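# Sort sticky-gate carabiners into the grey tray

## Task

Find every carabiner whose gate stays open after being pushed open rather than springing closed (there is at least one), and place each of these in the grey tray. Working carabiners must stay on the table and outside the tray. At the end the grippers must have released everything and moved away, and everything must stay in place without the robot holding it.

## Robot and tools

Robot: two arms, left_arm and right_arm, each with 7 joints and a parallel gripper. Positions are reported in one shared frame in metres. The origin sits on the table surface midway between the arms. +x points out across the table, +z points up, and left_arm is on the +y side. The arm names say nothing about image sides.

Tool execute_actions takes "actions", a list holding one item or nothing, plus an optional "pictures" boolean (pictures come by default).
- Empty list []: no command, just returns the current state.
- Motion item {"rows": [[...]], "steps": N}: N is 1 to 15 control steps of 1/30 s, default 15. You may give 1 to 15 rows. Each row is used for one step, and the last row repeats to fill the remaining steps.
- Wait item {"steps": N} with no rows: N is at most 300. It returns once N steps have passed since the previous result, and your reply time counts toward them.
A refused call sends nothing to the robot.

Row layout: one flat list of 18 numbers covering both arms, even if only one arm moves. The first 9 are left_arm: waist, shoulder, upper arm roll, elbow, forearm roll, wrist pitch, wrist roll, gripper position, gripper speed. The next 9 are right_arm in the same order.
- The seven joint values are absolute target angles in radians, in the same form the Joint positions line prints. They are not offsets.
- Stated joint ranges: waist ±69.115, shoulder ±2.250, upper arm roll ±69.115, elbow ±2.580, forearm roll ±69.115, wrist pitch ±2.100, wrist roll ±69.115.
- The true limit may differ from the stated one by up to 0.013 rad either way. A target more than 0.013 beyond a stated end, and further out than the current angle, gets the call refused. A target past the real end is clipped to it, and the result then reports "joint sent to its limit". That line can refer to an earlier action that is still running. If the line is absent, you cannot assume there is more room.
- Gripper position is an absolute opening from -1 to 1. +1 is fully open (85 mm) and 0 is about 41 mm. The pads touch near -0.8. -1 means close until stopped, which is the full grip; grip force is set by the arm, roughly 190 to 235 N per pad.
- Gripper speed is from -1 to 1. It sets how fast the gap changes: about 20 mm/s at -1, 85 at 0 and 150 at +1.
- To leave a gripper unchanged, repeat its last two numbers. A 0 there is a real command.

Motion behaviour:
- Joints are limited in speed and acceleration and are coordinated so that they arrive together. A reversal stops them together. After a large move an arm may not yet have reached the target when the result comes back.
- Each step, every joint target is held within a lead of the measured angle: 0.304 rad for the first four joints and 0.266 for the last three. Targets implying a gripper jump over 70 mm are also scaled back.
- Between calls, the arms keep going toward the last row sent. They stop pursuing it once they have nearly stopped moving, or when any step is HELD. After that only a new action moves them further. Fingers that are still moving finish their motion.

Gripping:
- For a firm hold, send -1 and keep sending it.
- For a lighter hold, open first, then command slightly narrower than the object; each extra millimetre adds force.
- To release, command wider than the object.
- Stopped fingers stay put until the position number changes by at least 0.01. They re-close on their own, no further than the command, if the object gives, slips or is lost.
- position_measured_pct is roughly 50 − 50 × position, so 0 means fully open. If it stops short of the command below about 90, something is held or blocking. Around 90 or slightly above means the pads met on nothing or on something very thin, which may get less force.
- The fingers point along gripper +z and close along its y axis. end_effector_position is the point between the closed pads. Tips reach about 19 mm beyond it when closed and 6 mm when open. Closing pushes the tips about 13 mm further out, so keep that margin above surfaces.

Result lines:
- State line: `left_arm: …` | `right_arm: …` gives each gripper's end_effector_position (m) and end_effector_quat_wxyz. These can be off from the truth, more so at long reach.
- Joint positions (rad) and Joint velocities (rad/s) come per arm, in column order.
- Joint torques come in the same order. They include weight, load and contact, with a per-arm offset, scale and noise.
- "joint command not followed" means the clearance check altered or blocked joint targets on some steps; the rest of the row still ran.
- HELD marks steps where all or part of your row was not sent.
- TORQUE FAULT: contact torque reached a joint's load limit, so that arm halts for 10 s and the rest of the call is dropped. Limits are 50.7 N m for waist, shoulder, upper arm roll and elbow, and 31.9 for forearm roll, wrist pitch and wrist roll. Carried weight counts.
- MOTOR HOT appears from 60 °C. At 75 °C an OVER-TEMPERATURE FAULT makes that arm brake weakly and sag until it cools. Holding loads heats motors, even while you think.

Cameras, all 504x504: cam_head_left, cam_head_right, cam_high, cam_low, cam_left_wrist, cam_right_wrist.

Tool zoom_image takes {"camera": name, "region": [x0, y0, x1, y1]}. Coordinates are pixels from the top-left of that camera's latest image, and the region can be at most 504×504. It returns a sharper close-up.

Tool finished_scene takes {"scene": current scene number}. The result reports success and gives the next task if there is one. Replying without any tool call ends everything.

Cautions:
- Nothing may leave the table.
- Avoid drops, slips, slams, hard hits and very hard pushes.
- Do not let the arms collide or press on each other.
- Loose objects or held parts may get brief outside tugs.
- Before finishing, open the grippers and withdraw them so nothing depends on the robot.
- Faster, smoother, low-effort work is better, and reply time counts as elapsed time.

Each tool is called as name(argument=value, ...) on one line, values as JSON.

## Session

execute_actions(actions=[])

Scene clock: 0.00 s of 6000.00 s.
left_arm: end_effector_position=(+0.2078, -0.0524, +0.3747) position_measured_pct=0.0 end_effector_quat_wxyz=(+0.694, +0.269, -0.596, +0.302) | right_arm: end_effector_position=(+0.4690, -0.5217, +0.2227) position_measured_pct=0.0 end_effector_quat_wxyz=(+0.022, +0.914, +0.397, +0.080)
Joint positions: left_arm=[ 0.341  0.7   -0.014  1.95   1.296  1.888  2.059] | right_arm=[-0.155  0.41   0.454  1.68  -0.317  0.966 -0.205]
Joint velocities: left_arm=[-0.     0.     0.001  0.    -0.    -0.001 -0.   ] | right_arm=[ 0.    -0.     0.001 -0.     0.    -0.     0.   ]
Joint torques (N m, as the joint torque sensors report them, + toward a larger angle): no reading

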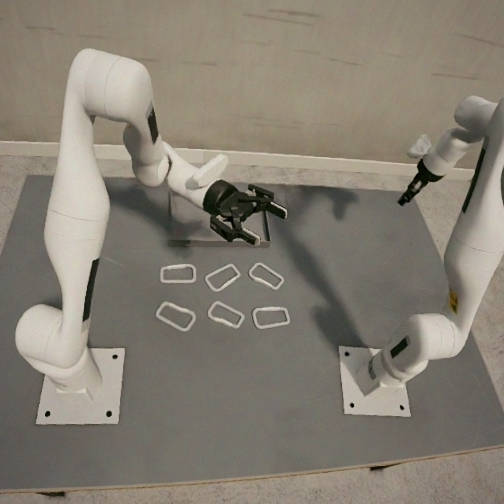

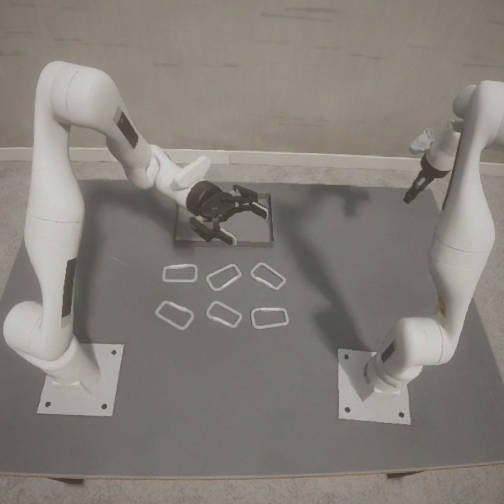

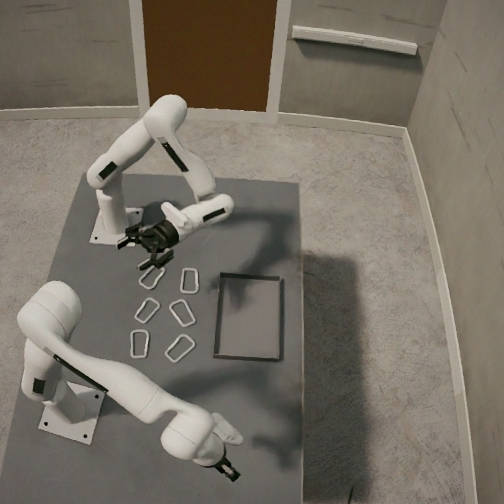

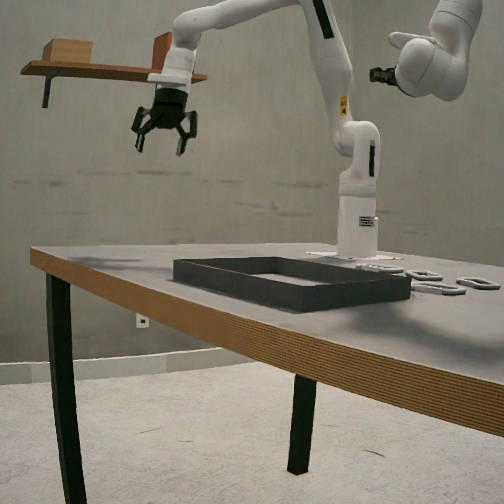

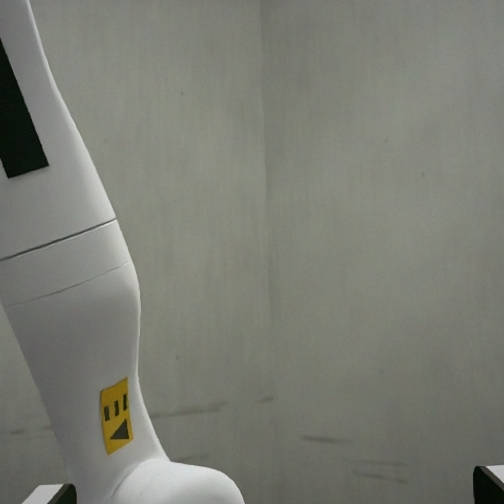

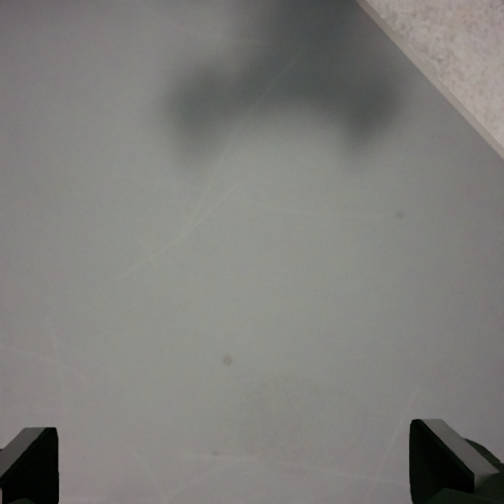

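execute_actions(actions=[{"rows":[[0.5,0.1535,0,1.4465,0,1.5416,3.955,1,0, -0.3,0.315,0,2.054,0,0.773,2.0,0.7,0]],"steps":15}], pictures=false)

execute_actions(actions=[{"steps":12}], pictures=false)

execute_actions(actions=[{"rows":[[0.797,0.1535,0,1.4465,0,1.5416,3.955,1,0, -0.5,0.315,0,2.054,0,0.773,2.0,0.7,0]],"steps":15}], pictures=false)

execute_actions(actions=[{"steps":32}])

Scene clock: 4.73 s of 6000.00 s.
left_arm: end_effector_position=(+0.2214, -0.0687, +0.4251) position_measured_pct=0.0 end_effector_quat_wxyz=(-0.371, -0.221, +0.865, -0.257) | right_arm: end_effector_position=(+0.3916, -0.3846, +0.1630) position_measured_pct=15.1 end_effector_quat_wxyz=(+0.006, +0.676, +0.737, +0.015)
Joint positions: left_arm=[ 0.48   0.279 -0.001  1.549  0.905  1.589  2.451] | right_arm=[-0.267  0.336  0.126  1.962 -0.076  0.817  0.117]
Joint velocities: left_arm=[ 0.129 -0.814  0.015 -0.717 -1.201 -0.318  1.213] | right_arm=[-0.208 -0.122 -0.818  0.572  0.47  -0.264  1.201]
Joint torques (N m, as the joint torque sensors report them, + toward a larger angle): left_arm=[-0.51 -9.33  0.06 -5.35  1.31  0.41 -0.11] | right_arm=[  0.87 -14.11   1.79  -7.24   0.02  -0.76  -0.1 ]
Steps of this call (steps 1 to 90: nothing new was sent; then 1.23 s passed at rest; steps 91 to 105: all 15 steps of this action). Readings (joint positions | what the end effector reports):
91: left_arm=[0.342 0.699 -0.014 1.949 1.295 1.887 2.060] | right_arm=[-0.155 0.409 0.453 1.681 -0.316 0.965 -0.204] | left_arm position_measured_pct=0.0 | right_arm position_measured_pct=0.0
92: left_arm=[0.345 0.692 -0.015 1.944 1.291 1.882 2.064] | right_arm=[-0.158 0.406 0.449 1.686 -0.311 0.961 -0.200] | left_arm position_measured_pct=0.0 | right_arm position_measured_pct=0.8
94: left_arm=[0.361 0.662 -0.014 1.917 1.268 1.859 2.087] | right_arm=[-0.172 0.396 0.425 1.713 -0.288 0.944 -0.177] | left_arm position_measured_pct=0.0 | right_arm position_measured_pct=4.8
98: left_arm=[0.421 0.538 -0.008 1.796 1.161 1.752 2.193] | right_arm=[-0.213 0.369 0.322 1.813 -0.201 0.888 -0.088] | left_arm position_measured_pct=0.0 | right_arm position_measured_pct=13.5
105: the state above

Scene clock: 5.13 s of 6000.00 s.
left_arm: end_effector_position=(+0.2827, +0.0244, +0.4028) position_measured_pct=0.0 end_effector_quat_wxyz=(-0.172, -0.411, +0.888, -0.116) | right_arm: end_effector_position=(+0.3580, -0.3460, +0.1489) position_measured_pct=15.1 end_effector_quat_wxyz=(-0.000, +0.391, +0.920, +0.000)
Joint positions: left_arm=[0.499 0.161 0.    1.451 0.418 1.544 2.939] | right_arm=[-0.298  0.317  0.006  2.049 -0.004  0.775  0.605]
Joint velocities: left_arm=[ 0.008 -0.053 -0.001 -0.037 -1.216 -0.018  1.216] | right_arm=[-0.014 -0.011 -0.047  0.036  0.03  -0.017  1.216]
Joint torques (N m, as the joint torque sensors report them, + toward a larger angle): left_arm=[ -0.16 -12.38   0.35  -8.26   1.37  -0.13  -0.44] | right_arm=[  0.54 -13.36   0.42  -6.01  -0.49  -0.49   0.05]
Steps of this call (steps 1 to 12: the robot went on to your last target). Readings (joint positions | what the end effector reports):
1: left_arm=[0.484 0.254 -0.000 1.527 0.864 1.580 2.492] | right_arm=[-0.273 0.333 0.101 1.980 -0.062 0.808 0.158] | left_arm position_measured_pct=0.0 | right_arm position_measured_pct=15.1
2: left_arm=[0.487 0.234 -0.000 1.510 0.824 1.571 2.533] | right_arm=[-0.279 0.330 0.079 1.995 -0.049 0.801 0.198] | left_arm position_measured_pct=0.0 | right_arm position_measured_pct=15.1
4: left_arm=[0.492 0.204 0.000 1.484 0.743 1.560 2.614] | right_arm=[-0.287 0.325 0.048 2.018 -0.030 0.791 0.280] | left_arm position_measured_pct=0.0 | right_arm position_measured_pct=15.1
8: left_arm=[0.497 0.173 0.000 1.460 0.580 1.548 2.776] | right_arm=[-0.295 0.319 0.017 2.041 -0.011 0.779 0.442] | left_arm position_measured_pct=0.0 | right_arm position_measured_pct=15.1
12: the state above

Scene clock: 5.63 s of 6000.00 s.
left_arm: end_effector_position=(+0.2728, +0.0516, +0.3801) position_measured_pct=0.0 end_effector_quat_wxyz=(-0.011, -0.550, +0.835, -0.002) | right_arm: end_effector_position=(+0.3439, -0.2808, +0.1485) position_measured_pct=15.1 end_effector_quat_wxyz=(-0.000, +0.000, +1.000, +0.000)
Joint positions: left_arm=[0.771 0.154 0.001 1.447 0.022 1.542 3.522] | right_arm=[-0.484  0.315 -0.     2.054 -0.     0.773  1.215]
Joint velocities: left_arm=[ 0.18  -0.002 -0.016 -0.001 -0.177 -0.001  1.215] | right_arm=[-0.111 -0.001  0.001  0.001 -0.     0.     1.217]
Joint torques (N m, as the joint torque sensors report them, + toward a larger angle): left_arm=[  0.01 -12.38   0.06  -9.24   0.03  -0.3   -0.31] | right_arm=[  0.88 -13.1    0.64  -5.83  -0.39  -0.28   0.03]
Steps of this call (steps 1 to 15: all 15 steps of this action). Readings (joint positions | what the end effector reports):
1: left_arm=[0.500 0.159 -0.000 1.450 0.377 1.543 2.980] | right_arm=[-0.299 0.316 0.005 2.050 -0.003 0.775 0.645] | left_arm position_measured_pct=0.0 | right_arm position_measured_pct=15.1
2: left_arm=[0.506 0.158 -0.001 1.449 0.336 1.543 3.020] | right_arm=[-0.304 0.316 0.004 2.051 -0.002 0.774 0.686] | left_arm position_measured_pct=0.0 | right_arm position_measured_pct=15.1
4: left_arm=[0.534 0.157 -0.003 1.448 0.265 1.542 3.090] | right_arm=[-0.331 0.316 0.004 2.052 -0.001 0.774 0.767] | left_arm position_measured_pct=0.0 | right_arm position_measured_pct=15.1
8: left_arm=[0.652 0.155 -0.002 1.447 0.128 1.542 3.238] | right_arm=[-0.424 0.315 -0.000 2.053 -0.001 0.773 0.930] | left_arm position_measured_pct=0.0 | right_arm position_measured_pct=15.1
15: the state above

Scene clock: 6.70 s of 6000.00 s.
left_arm: end_effector_position=(+0.2702, +0.0500, +0.3801) position_measured_pct=0.0 end_effector_quat_wxyz=(+0.000, +0.707, -0.707, -0.000) | right_arm: end_effector_position=(+0.3423, -0.2756, +0.1485) position_measured_pct=15.1 end_effector_quat_wxyz=(-0.000, -0.390, +0.921, +0.000)
Joint positions: left_arm=[0.797 0.154 0.    1.446 0.    1.542 3.955] | right_arm=[-0.5    0.315  0.     2.054  0.     0.773  2.   ]
Joint velocities: left_arm=[-0.    -0.    -0.     0.001 -0.    -0.     0.   ] | right_arm=[ 0.002  0.    -0.     0.    -0.001 -0.001 -0.   ]
Joint torques (N m, as the joint torque sensors report them, + toward a larger angle): left_arm=[  0.29 -13.04   0.18  -8.85   0.09  -0.15  -0.41] | right_arm=[  0.36 -13.17   0.17  -6.18  -0.28  -0.3   -0.01]
Steps of this call (steps 1 to 32: the robot went on to your last target). Readings (joint positions | what the end effector reports):
1: left_arm=[0.776 0.154 0.001 1.447 0.017 1.542 3.563] | right_arm=[-0.487 0.315 -0.000 2.054 -0.000 0.773 1.255] | left_arm position_measured_pct=0.0 | right_arm position_measured_pct=15.1
2: left_arm=[0.780 0.154 0.000 1.447 0.013 1.542 3.604] | right_arm=[-0.490 0.315 -0.000 2.054 -0.000 0.773 1.296] | left_arm position_measured_pct=0.0 | right_arm position_measured_pct=15.1
4: left_arm=[0.787 0.154 0.000 1.447 0.008 1.542 3.685] | right_arm=[-0.494 0.315 -0.000 2.054 -0.000 0.773 1.377] | left_arm position_measured_pct=0.0 | right_arm position_measured_pct=15.1
8: left_arm=[0.793 0.154 0.000 1.447 0.002 1.542 3.847] | right_arm=[-0.498 0.315 -0.000 2.054 -0.000 0.773 1.540] | left_arm position_measured_pct=0.0 | right_arm position_measured_pct=15.1
32: the state above

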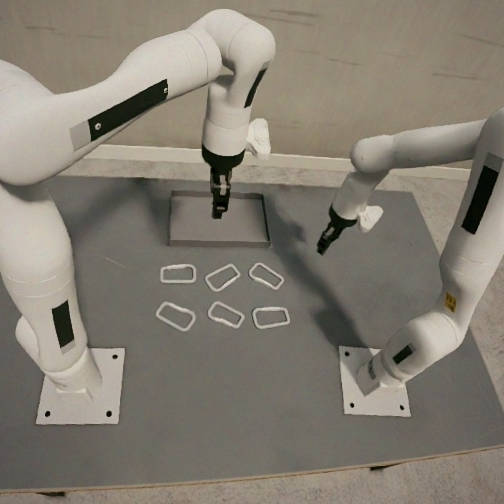

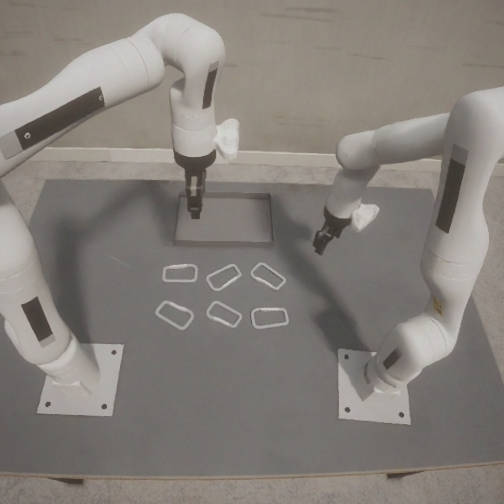

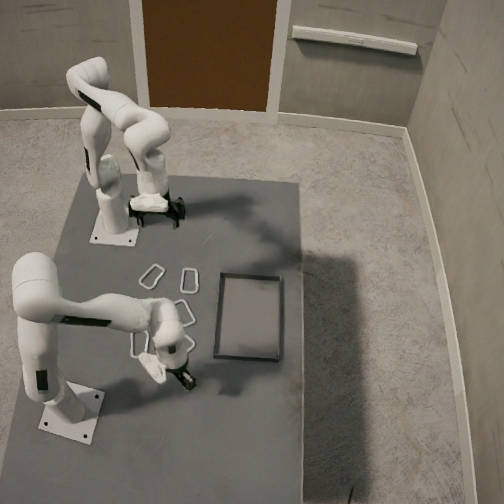

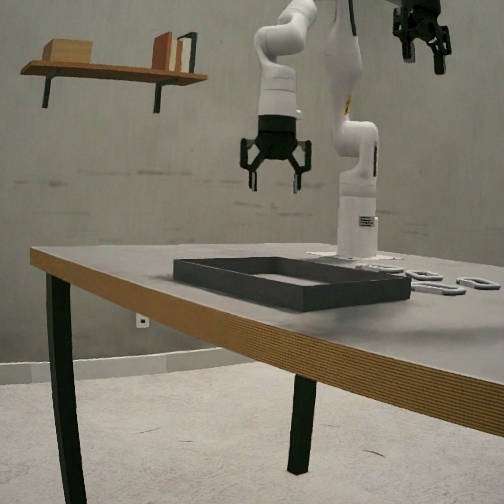

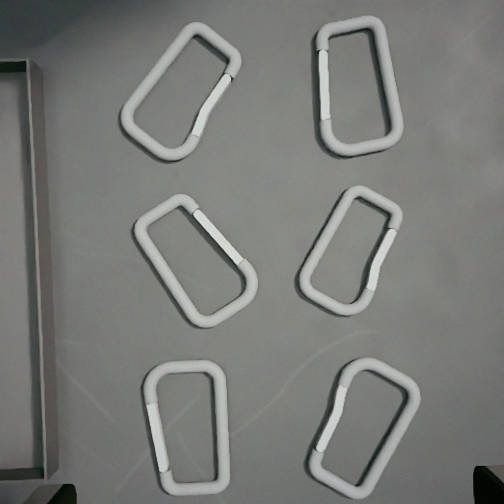

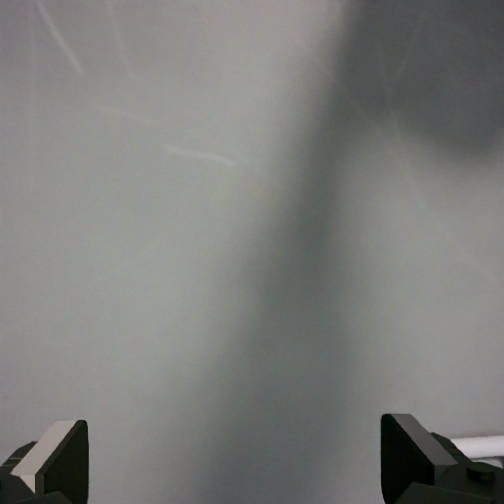

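execute_actions(actions=[{"rows":[[0.544,0.5842,0,2.1172,0,0.4402,3.702,0.7,0, -1.1436,0.5194,0,2.3051,0,0.3171,2.265,0.7,0]],"steps":15}], pictures=false)

execute_actions(actions=[{"steps":30}])

Scene clock: 13.60 s of 6000.00 s.
left_arm: end_effector_position=(+0.2882, +0.1136, +0.2039) position_measured_pct=15.1 end_effector_quat_wxyz=(+0.020, +0.700, -0.700, -0.144) | right_arm: end_effector_position=(+0.2475, -0.1869, +0.0607) position_measured_pct=15.1 end_effector_quat_wxyz=(+0.021, +0.642, -0.766, +0.001)
Joint positions: left_arm=[ 0.633  0.413 -0.     1.722 -0.     1.297  3.792] | right_arm=[-0.886  0.474  0.     2.25   0.     0.458  2.208]
Joint velocities: left_arm=[-0.256  0.496 -0.004  0.761 -0.003 -0.667 -0.263] | right_arm=[-1.085  0.208 -0.002  0.261  0.    -0.684  0.28 ]
Joint torques (N m, as the joint torque sensors report them, + toward a larger angle): left_arm=[  0.22 -16.92   0.78  -6.81   0.11   0.9   -0.39] | right_arm=[ -0.08 -14.24   0.21  -3.76  -0.19  -0.14   0.29]
Steps of this call (steps 1 to 15: the robot went on to your last target; steps 16 to 90: nothing new was sent; then 3.40 s passed at rest; steps 91 to 105: all 15 steps of this action). Readings (joint positions | what the end effector reports):
91: left_arm=[0.796 0.155 0.000 1.447 0.000 1.541 3.954] | right_arm=[-0.502 0.316 0.000 2.055 0.000 0.772 2.001] | left_arm position_measured_pct=0.0 | right_arm position_measured_pct=15.1
92: left_arm=[0.790 0.160 0.001 1.452 0.001 1.537 3.950] | right_arm=[-0.509 0.320 0.001 2.059 0.001 0.767 2.005] | left_arm position_measured_pct=0.8 | right_arm position_measured_pct=15.1
94: left_arm=[0.764 0.189 0.002 1.478 0.001 1.513 3.928] | right_arm=[-0.539 0.341 0.002 2.080 0.001 0.744 2.028] | left_arm position_measured_pct=4.8 | right_arm position_measured_pct=15.1
98: left_arm=[0.705 0.275 0.000 1.562 0.000 1.438 3.867] | right_arm=[-0.648 0.402 0.001 2.156 0.000 0.652 2.108] | left_arm position_measured_pct=13.5 | right_arm position_measured_pct=15.1
105: the state above

Scene clock: 14.60 s of 6000.00 s.
left_arm: end_effector_position=(+0.3252, +0.1264, +0.0402) position_measured_pct=15.1 end_effector_quat_wxyz=(-0.000, +0.707, -0.707, +0.000) | right_arm: end_effector_position=(+0.1904, -0.1319, +0.0401) position_measured_pct=15.1 end_effector_quat_wxyz=(-0.000, +0.755, -0.656, -0.000)
Joint positions: left_arm=[ 0.544  0.584 -0.     2.117 -0.     0.44   3.702] | right_arm=[-1.144  0.519 -0.     2.305 -0.     0.317  2.265]
Joint velocities: left_arm=[-0.001  0.002  0.001  0.004  0.001 -0.001 -0.001] | right_arm=[ 0.001 -0.     0.    -0.     0.001 -0.001 -0.   ]
Joint torques (N m, as the joint torque sensors report them, + toward a larger angle): left_arm=[  0.1  -15.66   0.3   -4.02  -0.11   0.24  -0.36] | right_arm=[  0.53 -13.49   0.44  -2.8   -0.37  -0.32   0.11]
Steps of this call (steps 1 to 30: the robot went on to your last target). Readings (joint positions | what the end effector reports):
1: left_arm=[0.625 0.429 -0.000 1.748 -0.000 1.275 3.783] | right_arm=[-0.922 0.481 0.000 2.258 0.000 0.437 2.217] | left_arm position_measured_pct=15.1 | right_arm position_measured_pct=15.1
2: left_arm=[0.617 0.444 -0.000 1.774 -0.000 1.251 3.775] | right_arm=[-0.959 0.488 0.000 2.266 0.000 0.416 2.225] | left_arm position_measured_pct=15.1 | right_arm position_measured_pct=15.1
4: left_arm=[0.603 0.471 -0.000 1.830 -0.000 1.203 3.761] | right_arm=[-1.028 0.500 -0.000 2.281 -0.000 0.378 2.240] | left_arm position_measured_pct=15.1 | right_arm position_measured_pct=15.1
8: left_arm=[0.578 0.519 -0.000 1.948 -0.000 1.085 3.736] | right_arm=[-1.117 0.515 -0.001 2.301 -0.000 0.327 2.261] | left_arm position_measured_pct=15.1 | right_arm position_measured_pct=15.1
30: the state above

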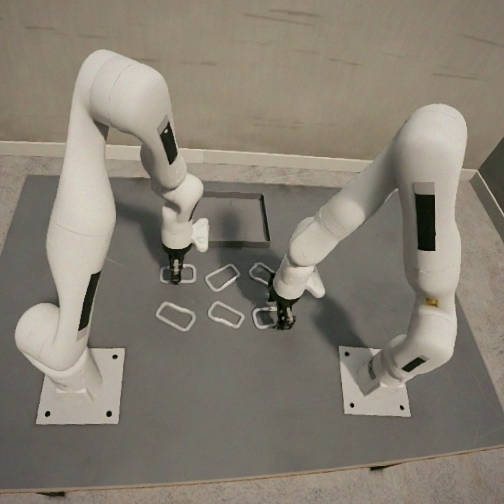

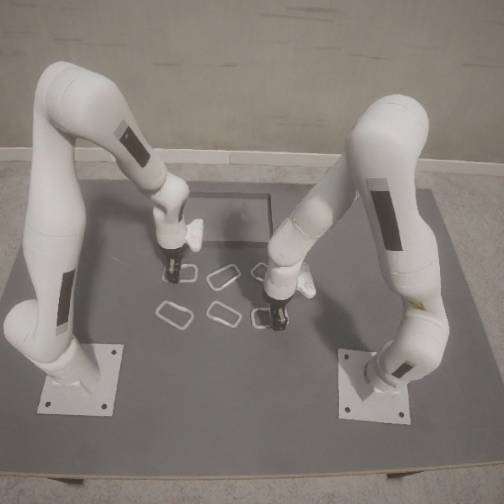

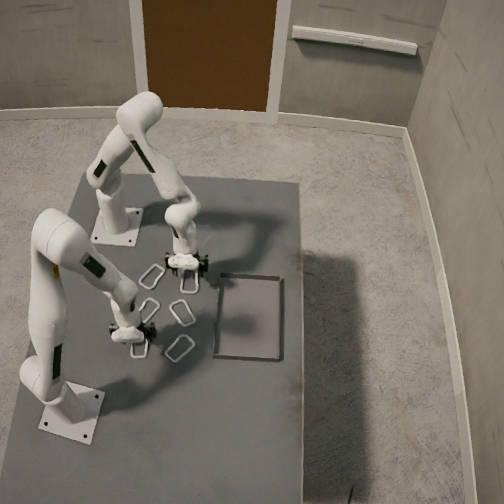

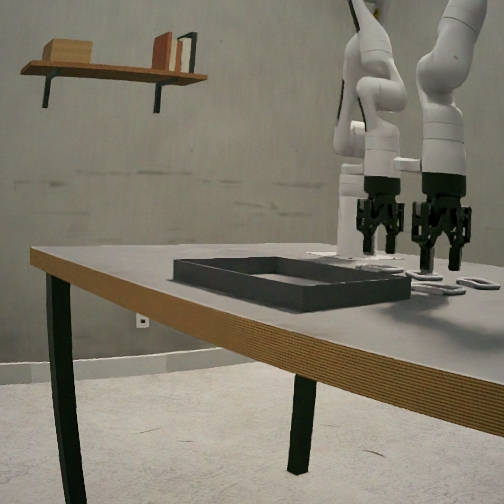

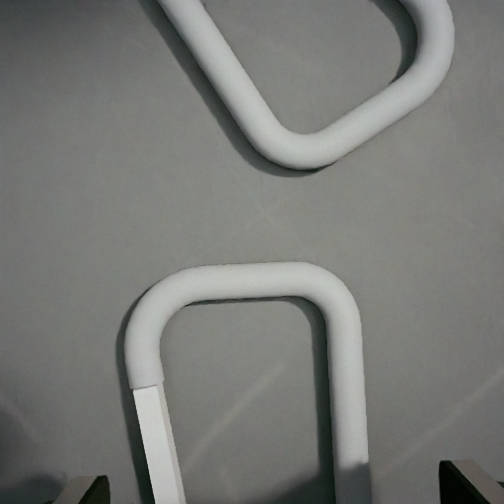

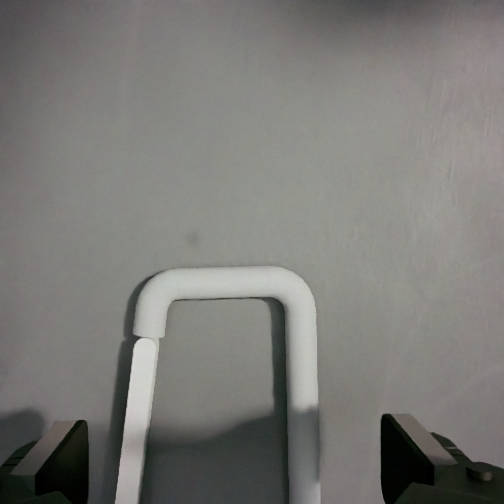

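execute_actions(actions=[{"rows":[[0.544,0.6447,0,2.1151,0,0.3818,3.702,0.7,0, -1.1306,0.5876,0,2.3176,0,0.2364,2.278,0.7,0]],"steps":9}], pictures=false)

execute_actions(actions=[{"rows":[[0.544,0.6447,0,2.1151,0,0.3818,3.702,0.05,0, -1.1306,0.5876,0,2.3176,0,0.2364,2.278,0.05,0]],"steps":15}])

execute_actions(actions=[{"rows":[[0.544,0.6447,0,2.1151,0,0.3818,3.702,0.7,0.2, -1.1306,0.5876,0,2.3176,0,0.2364,2.278,0.7,0.2]],"steps":13}])

Scene clock: 18.70 s of 6000.00 s.
left_arm: end_effector_position=(+0.3290, +0.1241, +0.0192) position_measured_pct=15.1 end_effector_quat_wxyz=(-0.000, +0.707, -0.707, +0.001) | right_arm: end_effector_position=(+0.1940, -0.1333, +0.0193) position_measured_pct=15.1 end_effector_quat_wxyz=(-0.002, +0.755, -0.656, -0.000)
Joint positions: left_arm=[ 0.544  0.642 -0.     2.115 -0.     0.382  3.702] | right_arm=[-1.131  0.584  0.     2.317  0.     0.237  2.278]
Joint velocities: left_arm=[ 0.     0.021  0.002 -0.003 -0.    -0.011  0.001] | right_arm=[ 0.007  0.028 -0.002  0.001  0.    -0.018  0.002]
Joint torques (N m, as the joint torque sensors report them, + toward a larger angle): left_arm=[ -0.04 -16.1    0.45  -3.42  -0.1   -0.03  -0.19] | right_arm=[  0.61 -13.51   0.5   -1.88  -0.38  -0.33  -0.18]
Steps of this call (steps 1 to 15: the robot went on to your last target; steps 16 to 90: nothing new was sent; then 0.80 s passed at rest; steps 91 to 99: all 9 steps of this action). Readings (joint positions | what the end effector reports):
91: left_arm=[0.544 0.586 0.000 2.117 -0.000 0.439 3.702] | right_arm=[-1.143 0.521 -0.000 2.305 -0.000 0.316 2.265] | left_arm position_measured_pct=15.1 | right_arm position_measured_pct=15.1
92: left_arm=[0.544 0.592 0.000 2.117 0.000 0.434 3.702] | right_arm=[-1.142 0.528 -0.000 2.306 -0.000 0.310 2.266] | left_arm position_measured_pct=15.1 | right_arm position_measured_pct=15.1
94: left_arm=[0.544 0.620 0.000 2.116 0.000 0.410 3.702] | right_arm=[-1.136 0.557 -0.000 2.311 -0.000 0.279 2.271] | left_arm position_measured_pct=15.1 | right_arm position_measured_pct=15.1
98: left_arm=[0.544 0.641 -0.000 2.115 -0.000 0.383 3.702] | right_arm=[-1.132 0.583 0.000 2.317 0.000 0.238 2.278] | left_arm position_measured_pct=15.1 | right_arm position_measured_pct=15.1
99: the state above

Scene clock: 19.20 s of 6000.00 s.
left_arm: end_effector_position=(+0.3285, +0.1237, +0.0191) position_measured_pct=46.4 end_effector_quat_wxyz=(+0.000, +0.707, -0.708, +0.001) | right_arm: end_effector_position=(+0.1934, -0.1335, +0.0190) position_measured_pct=46.0 end_effector_quat_wxyz=(-0.001, +0.755, -0.656, -0.000)
Joint positions: left_arm=[0.544 0.642 0.001 2.115 0.    0.383 3.702] | right_arm=[-1.131  0.585 -0.001  2.318 -0.     0.237  2.278]
Joint velocities: left_arm=[-0.     0.004 -0.002 -0.002  0.    -0.003 -0.001] | right_arm=[-0.001  0.003  0.    -0.    -0.    -0.001 -0.   ]
Joint torques (N m, as the joint torque sensors report them, + toward a larger angle): left_arm=[ -0.4  -14.65  -0.12  -3.17  -0.2   -0.04  -0.11] | right_arm=[  0.83 -11.73   0.83  -1.88  -0.23  -0.66   0.08]
Steps of this call (steps 1 to 15: all 15 steps of this action). Readings (joint positions | what the end effector reports):
1: left_arm=[0.544 0.642 -0.000 2.115 0.000 0.382 3.702] | right_arm=[-1.131 0.585 0.000 2.317 0.000 0.237 2.278] | left_arm position_measured_pct=15.1 | right_arm position_measured_pct=15.1
2: left_arm=[0.544 0.643 -0.000 2.115 0.000 0.382 3.702] | right_arm=[-1.131 0.585 0.000 2.317 0.000 0.237 2.278] | left_arm position_measured_pct=15.5 | right_arm position_measured_pct=15.5
4: left_arm=[0.544 0.644 0.000 2.115 0.000 0.382 3.702] | right_arm=[-1.131 0.586 0.000 2.318 0.000 0.236 2.278] | left_arm position_measured_pct=19.8 | right_arm position_measured_pct=19.8
8: left_arm=[0.544 0.644 0.000 2.115 0.000 0.382 3.702] | right_arm=[-1.131 0.587 0.000 2.318 0.000 0.236 2.278] | left_arm position_measured_pct=31.0 | right_arm position_measured_pct=31.0
15: the state above

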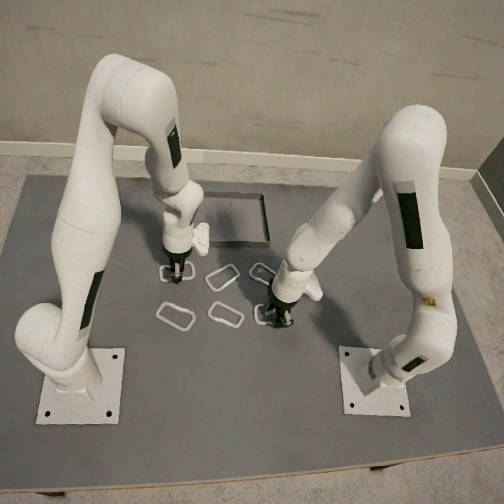

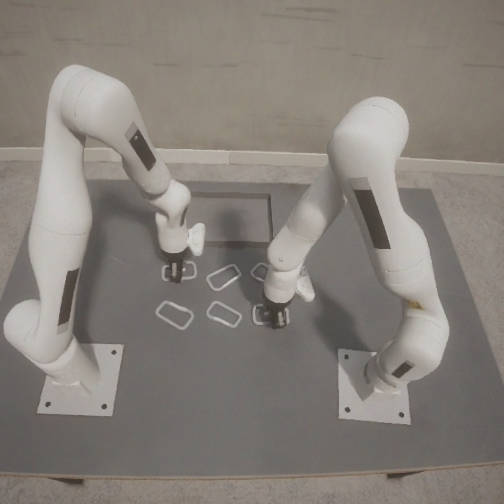

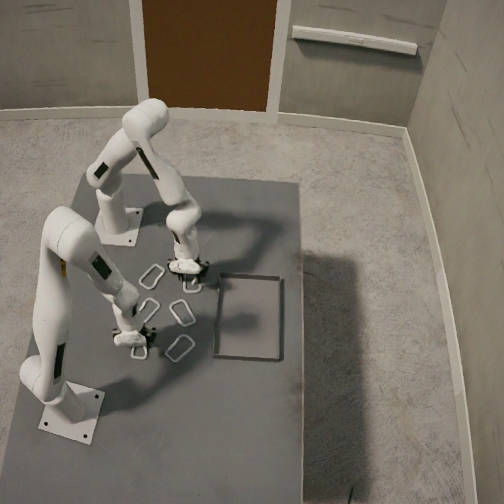

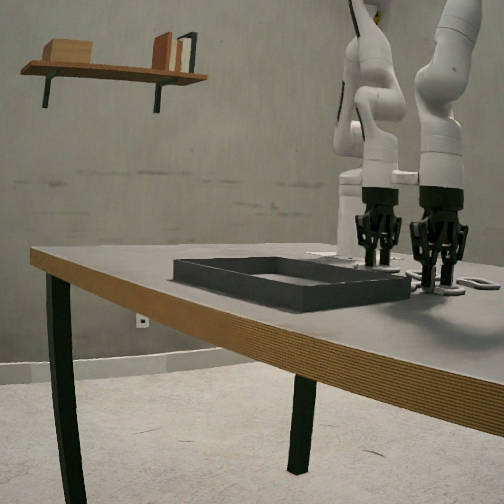

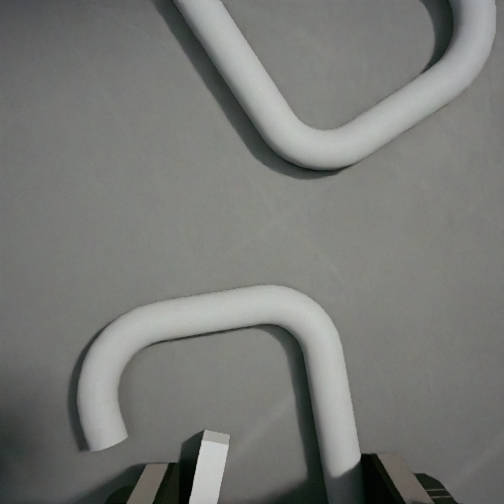

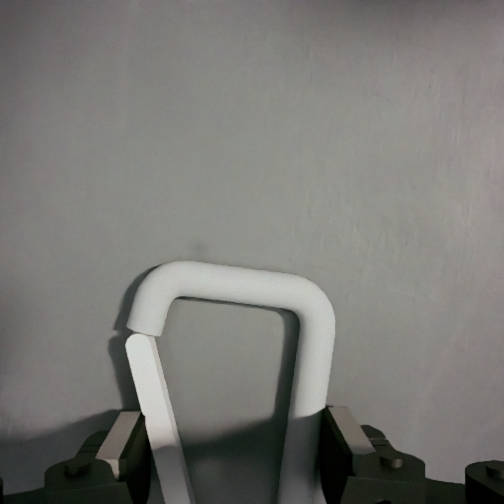

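Scene clock: 19.63 s of 6000.00 s.
left_arm: end_effector_position=(+0.3284, +0.1244, +0.0181) position_measured_pct=15.9 end_effector_quat_wxyz=(-0.000, +0.707, -0.707, +0.000) | right_arm: end_effector_position=(+0.1936, -0.1342, +0.0181) position_measured_pct=15.9 end_effector_quat_wxyz=(-0.000, +0.755, -0.656, -0.000)
Joint positions: left_arm=[ 0.544  0.645 -0.     2.115  0.     0.382  3.702] | right_arm=[-1.131  0.587  0.     2.318  0.     0.236  2.278]
Joint velocities: left_arm=[ 0.     0.     0.001  0.001  0.    -0.002 -0.001] | right_arm=[ 0.001  0.001  0.001  0.     0.002  0.    -0.   ]
Joint torques (N m, as the joint torque sensors report them, + toward a larger angle): left_arm=[ -0.16 -16.58   0.4   -3.28  -0.05   0.07  -0.03] | right_arm=[  0.53 -14.46   0.33  -2.18  -0.41  -0.31   0.11]
Steps of this call (steps 1 to 13: all 13 steps of this action). Readings (joint positions | what the end effector reports):
1: left_arm=[0.544 0.642 0.001 2.115 0.000 0.382 3.702] | right_arm=[-1.131 0.585 -0.001 2.318 -0.000 0.237 2.278] | left_arm position_measured_pct=46.8 | right_arm position_measured_pct=46.4
2: left_arm=[0.544 0.643 0.001 2.115 0.000 0.382 3.702] | right_arm=[-1.131 0.585 -0.000 2.317 -0.000 0.237 2.278] | left_arm position_measured_pct=46.0 | right_arm position_measured_pct=45.6
4: left_arm=[0.544 0.644 0.000 2.115 0.000 0.382 3.702] | right_arm=[-1.131 0.586 0.000 2.317 0.000 0.236 2.278] | left_arm position_measured_pct=41.3 | right_arm position_measured_pct=40.9
8: left_arm=[0.544 0.644 -0.000 2.115 -0.000 0.382 3.702] | right_arm=[-1.131 0.587 0.000 2.318 -0.000 0.236 2.278] | left_arm position_measured_pct=28.2 | right_arm position_measured_pct=27.8
13: the state above

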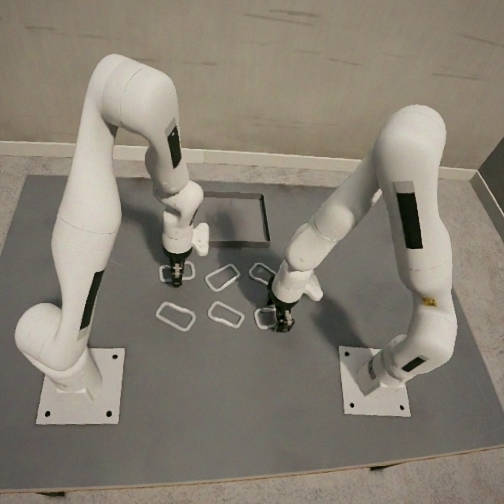

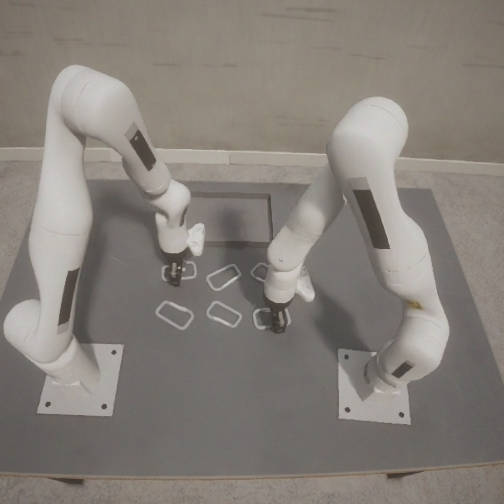

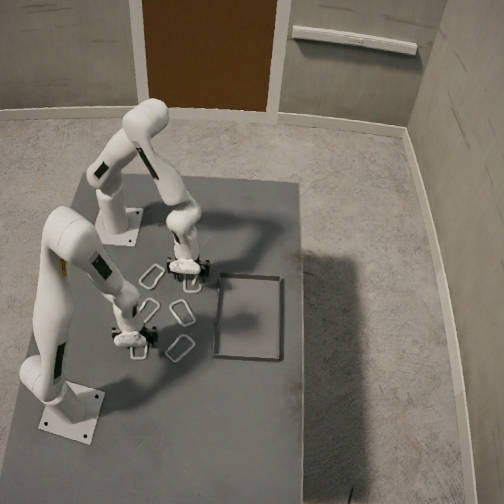

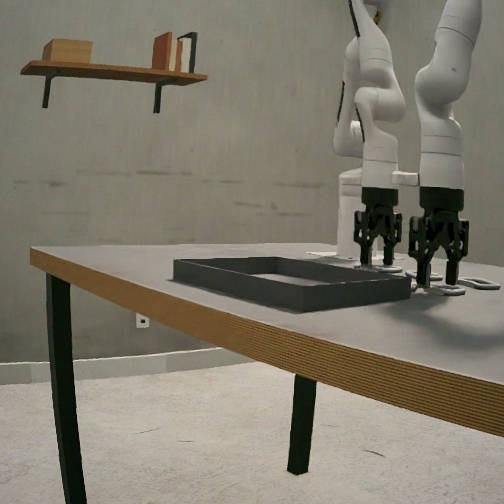

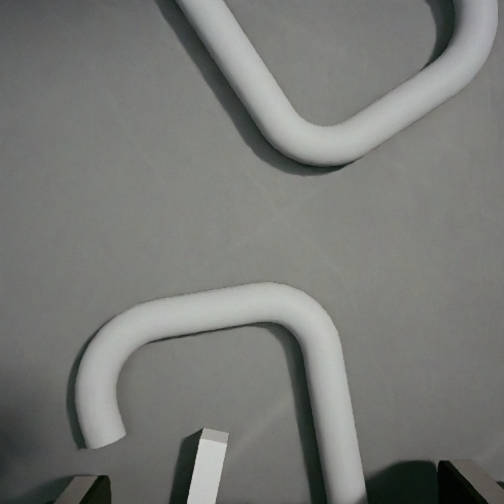

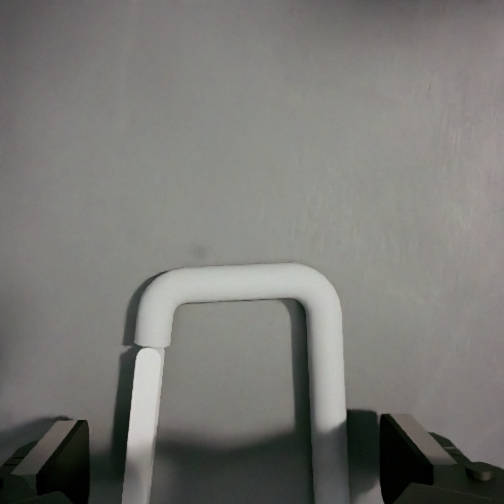

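execute_actions(actions=[{"rows":[[0.544,0.59,0,2.104,0,0.447,3.702,0.78,0.2, -1.1306,0.49,0,2.298,0,0.353,2.15,0.7,0.2]],"steps":6}], pictures=false)

execute_actions(actions=[{"rows":[[0.582,0.6221,0,2.0159,0,0.5036,3.854,0.78,0.2, -0.8597,0.6236,0,2.012,0,0.506,1.704,0.7,0.2]],"steps":15}], pictures=false)

execute_actions(actions=[{"steps":7}])

Scene clock: 27.30 s of 6000.00 s.
left_arm: end_effector_position=(+0.3291, +0.1240, +0.0378) position_measured_pct=11.1 end_effector_quat_wxyz=(-0.000, +0.707, -0.707, +0.001) | right_arm: end_effector_position=(+0.1945, -0.1328, +0.0423) position_measured_pct=15.1 end_effector_quat_wxyz=(-0.002, +0.723, -0.690, -0.000)
Joint positions: left_arm=[0.544 0.595 0.    2.105 0.    0.441 3.702] | right_arm=[-1.131  0.513 -0.     2.303  0.     0.321  2.185]
Joint velocities: left_arm=[ 0.001 -0.097  0.001 -0.035 -0.     0.19  -0.   ] | right_arm=[ 0.    -0.375  0.002 -0.097  0.002  0.563 -0.64 ]
Joint torques (N m, as the joint torque sensors report them, + toward a larger angle): left_arm=[  0.25 -12.91   0.16  -3.05   0.     0.28  -0.02] | right_arm=[  0.42 -10.27   0.67  -2.42  -0.33  -0.29   0.11]
Steps of this call (steps 1 to 15: the robot went on to your last target; steps 16 to 90: nothing new was sent; then 4.47 s passed at rest; steps 91 to 96: all 6 steps of this action). Readings (joint positions | what the end effector reports):
91: left_arm=[0.544 0.643 -0.000 2.115 0.000 0.383 3.702] | right_arm=[-1.131 0.586 -0.000 2.317 0.000 0.238 2.277] | left_arm position_measured_pct=15.1 | right_arm position_measured_pct=15.1
92: left_arm=[0.544 0.637 -0.000 2.114 -0.000 0.389 3.702] | right_arm=[-1.131 0.579 -0.000 2.317 0.000 0.244 2.271] | left_arm position_measured_pct=14.3 | right_arm position_measured_pct=15.1
94: left_arm=[0.544 0.610 -0.000 2.109 -0.000 0.418 3.702] | right_arm=[-1.131 0.548 -0.000 2.311 0.000 0.276 2.236] | left_arm position_measured_pct=11.9 | right_arm position_measured_pct=15.1
96: the state above

Scene clock: 27.80 s of 6000.00 s.
left_arm: end_effector_position=(+0.3423, +0.0981, +0.0402) position_measured_pct=11.1 end_effector_quat_wxyz=(-0.000, +0.746, -0.666, +0.000) | right_arm: end_effector_position=(+0.3170, -0.1298, +0.0418) position_measured_pct=15.1 end_effector_quat_wxyz=(+0.002, -0.430, +0.903, +0.000)
Joint positions: left_arm=[0.582 0.622 0.    2.016 0.    0.504 3.854] | right_arm=[-0.871  0.617  0.002  2.019  0.     0.502  1.718]
Joint velocities: left_arm=[ 0.004  0.004 -0.001 -0.001 -0.002  0.001  0.001] | right_arm=[ 0.166  0.091  0.011 -0.2    0.001  0.097 -0.461]
Joint torques (N m, as the joint torque sensors report them, + toward a larger angle): left_arm=[ -0.06 -16.84   0.24  -4.23  -0.21  -0.07  -0.37] | right_arm=[ -1.84 -18.24  -1.81  -3.48  -0.37   0.06   0.23]
Steps of this call (steps 1 to 15: all 15 steps of this action). Readings (joint positions | what the end effector reports):
1: left_arm=[0.545 0.594 -0.000 2.103 -0.000 0.446 3.703] | right_arm=[-1.129 0.503 -0.000 2.299 -0.000 0.338 2.165] | left_arm position_measured_pct=11.1 | right_arm position_measured_pct=15.1
2: left_arm=[0.548 0.596 -0.001 2.097 -0.000 0.453 3.712] | right_arm=[-1.123 0.498 -0.001 2.292 -0.000 0.354 2.144] | left_arm position_measured_pct=11.1 | right_arm position_measured_pct=15.1
4: left_arm=[0.561 0.606 -0.001 2.070 -0.000 0.475 3.758] | right_arm=[-1.094 0.501 -0.001 2.261 -0.000 0.385 2.095] | left_arm position_measured_pct=11.1 | right_arm position_measured_pct=15.1
8: left_arm=[0.579 0.620 0.001 2.019 0.000 0.501 3.850] | right_arm=[-0.989 0.547 -0.001 2.148 -0.000 0.440 1.969] | left_arm position_measured_pct=11.1 | right_arm position_measured_pct=15.1
15: the state above

Scene clock: 28.03 s of 6000.00 s.
left_arm: end_effector_position=(+0.3422, +0.0980, +0.0401) position_measured_pct=11.1 end_effector_quat_wxyz=(-0.000, +0.746, -0.666, +0.000) | right_arm: end_effector_position=(+0.3201, -0.1314, +0.0405) position_measured_pct=15.1 end_effector_quat_wxyz=(+0.000, -0.420, +0.908, +0.000)
Joint positions: left_arm=[0.582 0.622 0.    2.016 0.    0.504 3.854] | right_arm=[-0.861  0.623  0.     2.012  0.     0.506  1.704]
Joint velocities: left_arm=[ 0.     0.    -0.     0.001 -0.    -0.001  0.   ] | right_arm=[ 0.014  0.01  -0.001 -0.001 -0.001 -0.    -0.   ]
Joint torques (N m, as the joint torque sensors report them, + toward a larger angle): left_arm=[ -0.19 -17.27   0.45  -4.12   0.04   0.1   -0.26] | right_arm=[  0.43 -16.9    0.22  -4.25  -0.33  -0.35   0.03]
Steps of this call (steps 1 to 7: the robot went on to your last target). Readings (joint positions | what the end effector reports):
1: left_arm=[0.582 0.622 0.000 2.016 0.000 0.504 3.854] | right_arm=[-0.868 0.619 0.002 2.015 0.000 0.504 1.708] | left_arm position_measured_pct=11.1 | right_arm position_measured_pct=15.1
2: left_arm=[0.582 0.622 0.000 2.016 0.000 0.504 3.854] | right_arm=[-0.866 0.619 0.001 2.013 0.000 0.505 1.705] | left_arm position_measured_pct=11.1 | right_arm position_measured_pct=15.1
4: left_arm=[0.582 0.622 0.000 2.016 0.000 0.504 3.854] | right_arm=[-0.864 0.621 0.000 2.012 0.000 0.506 1.704] | left_arm position_measured_pct=11.1 | right_arm position_measured_pct=15.1
7: the state above

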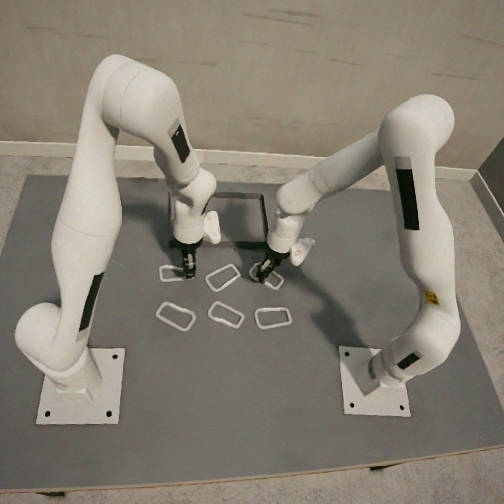

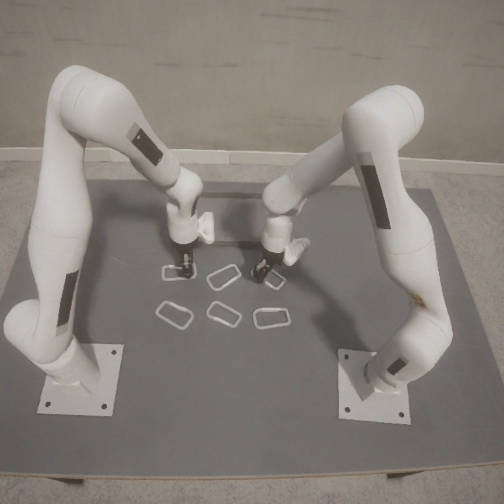

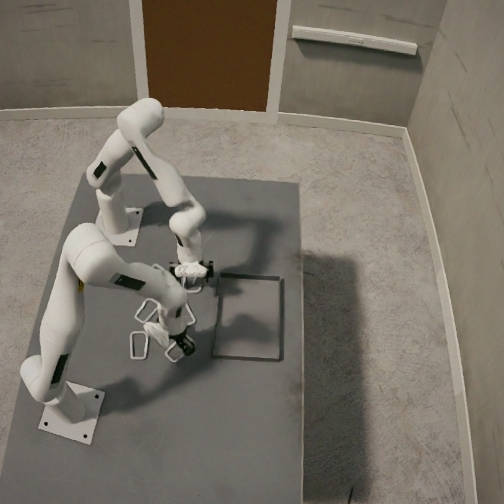

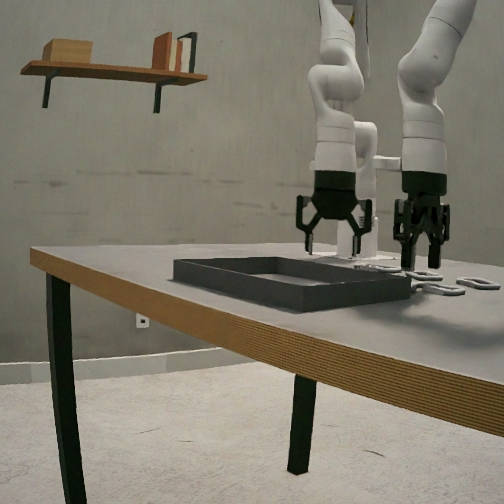

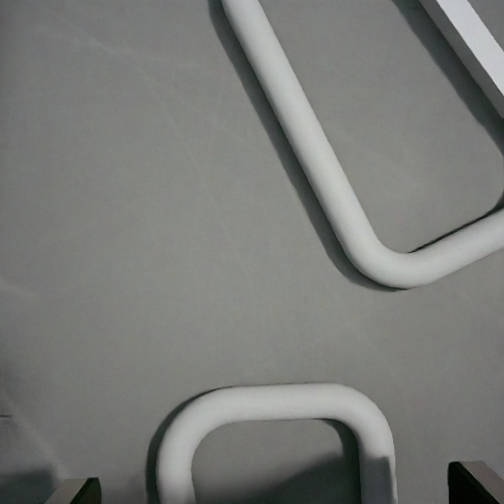

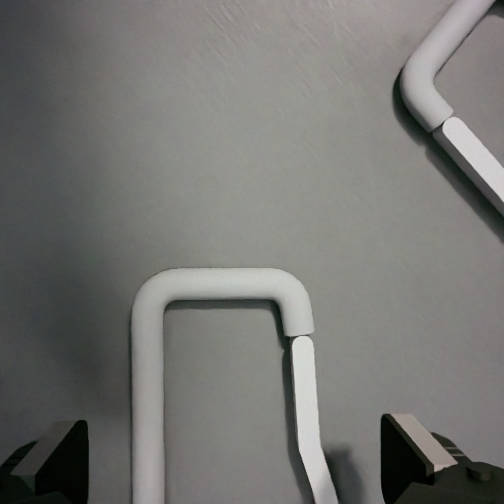

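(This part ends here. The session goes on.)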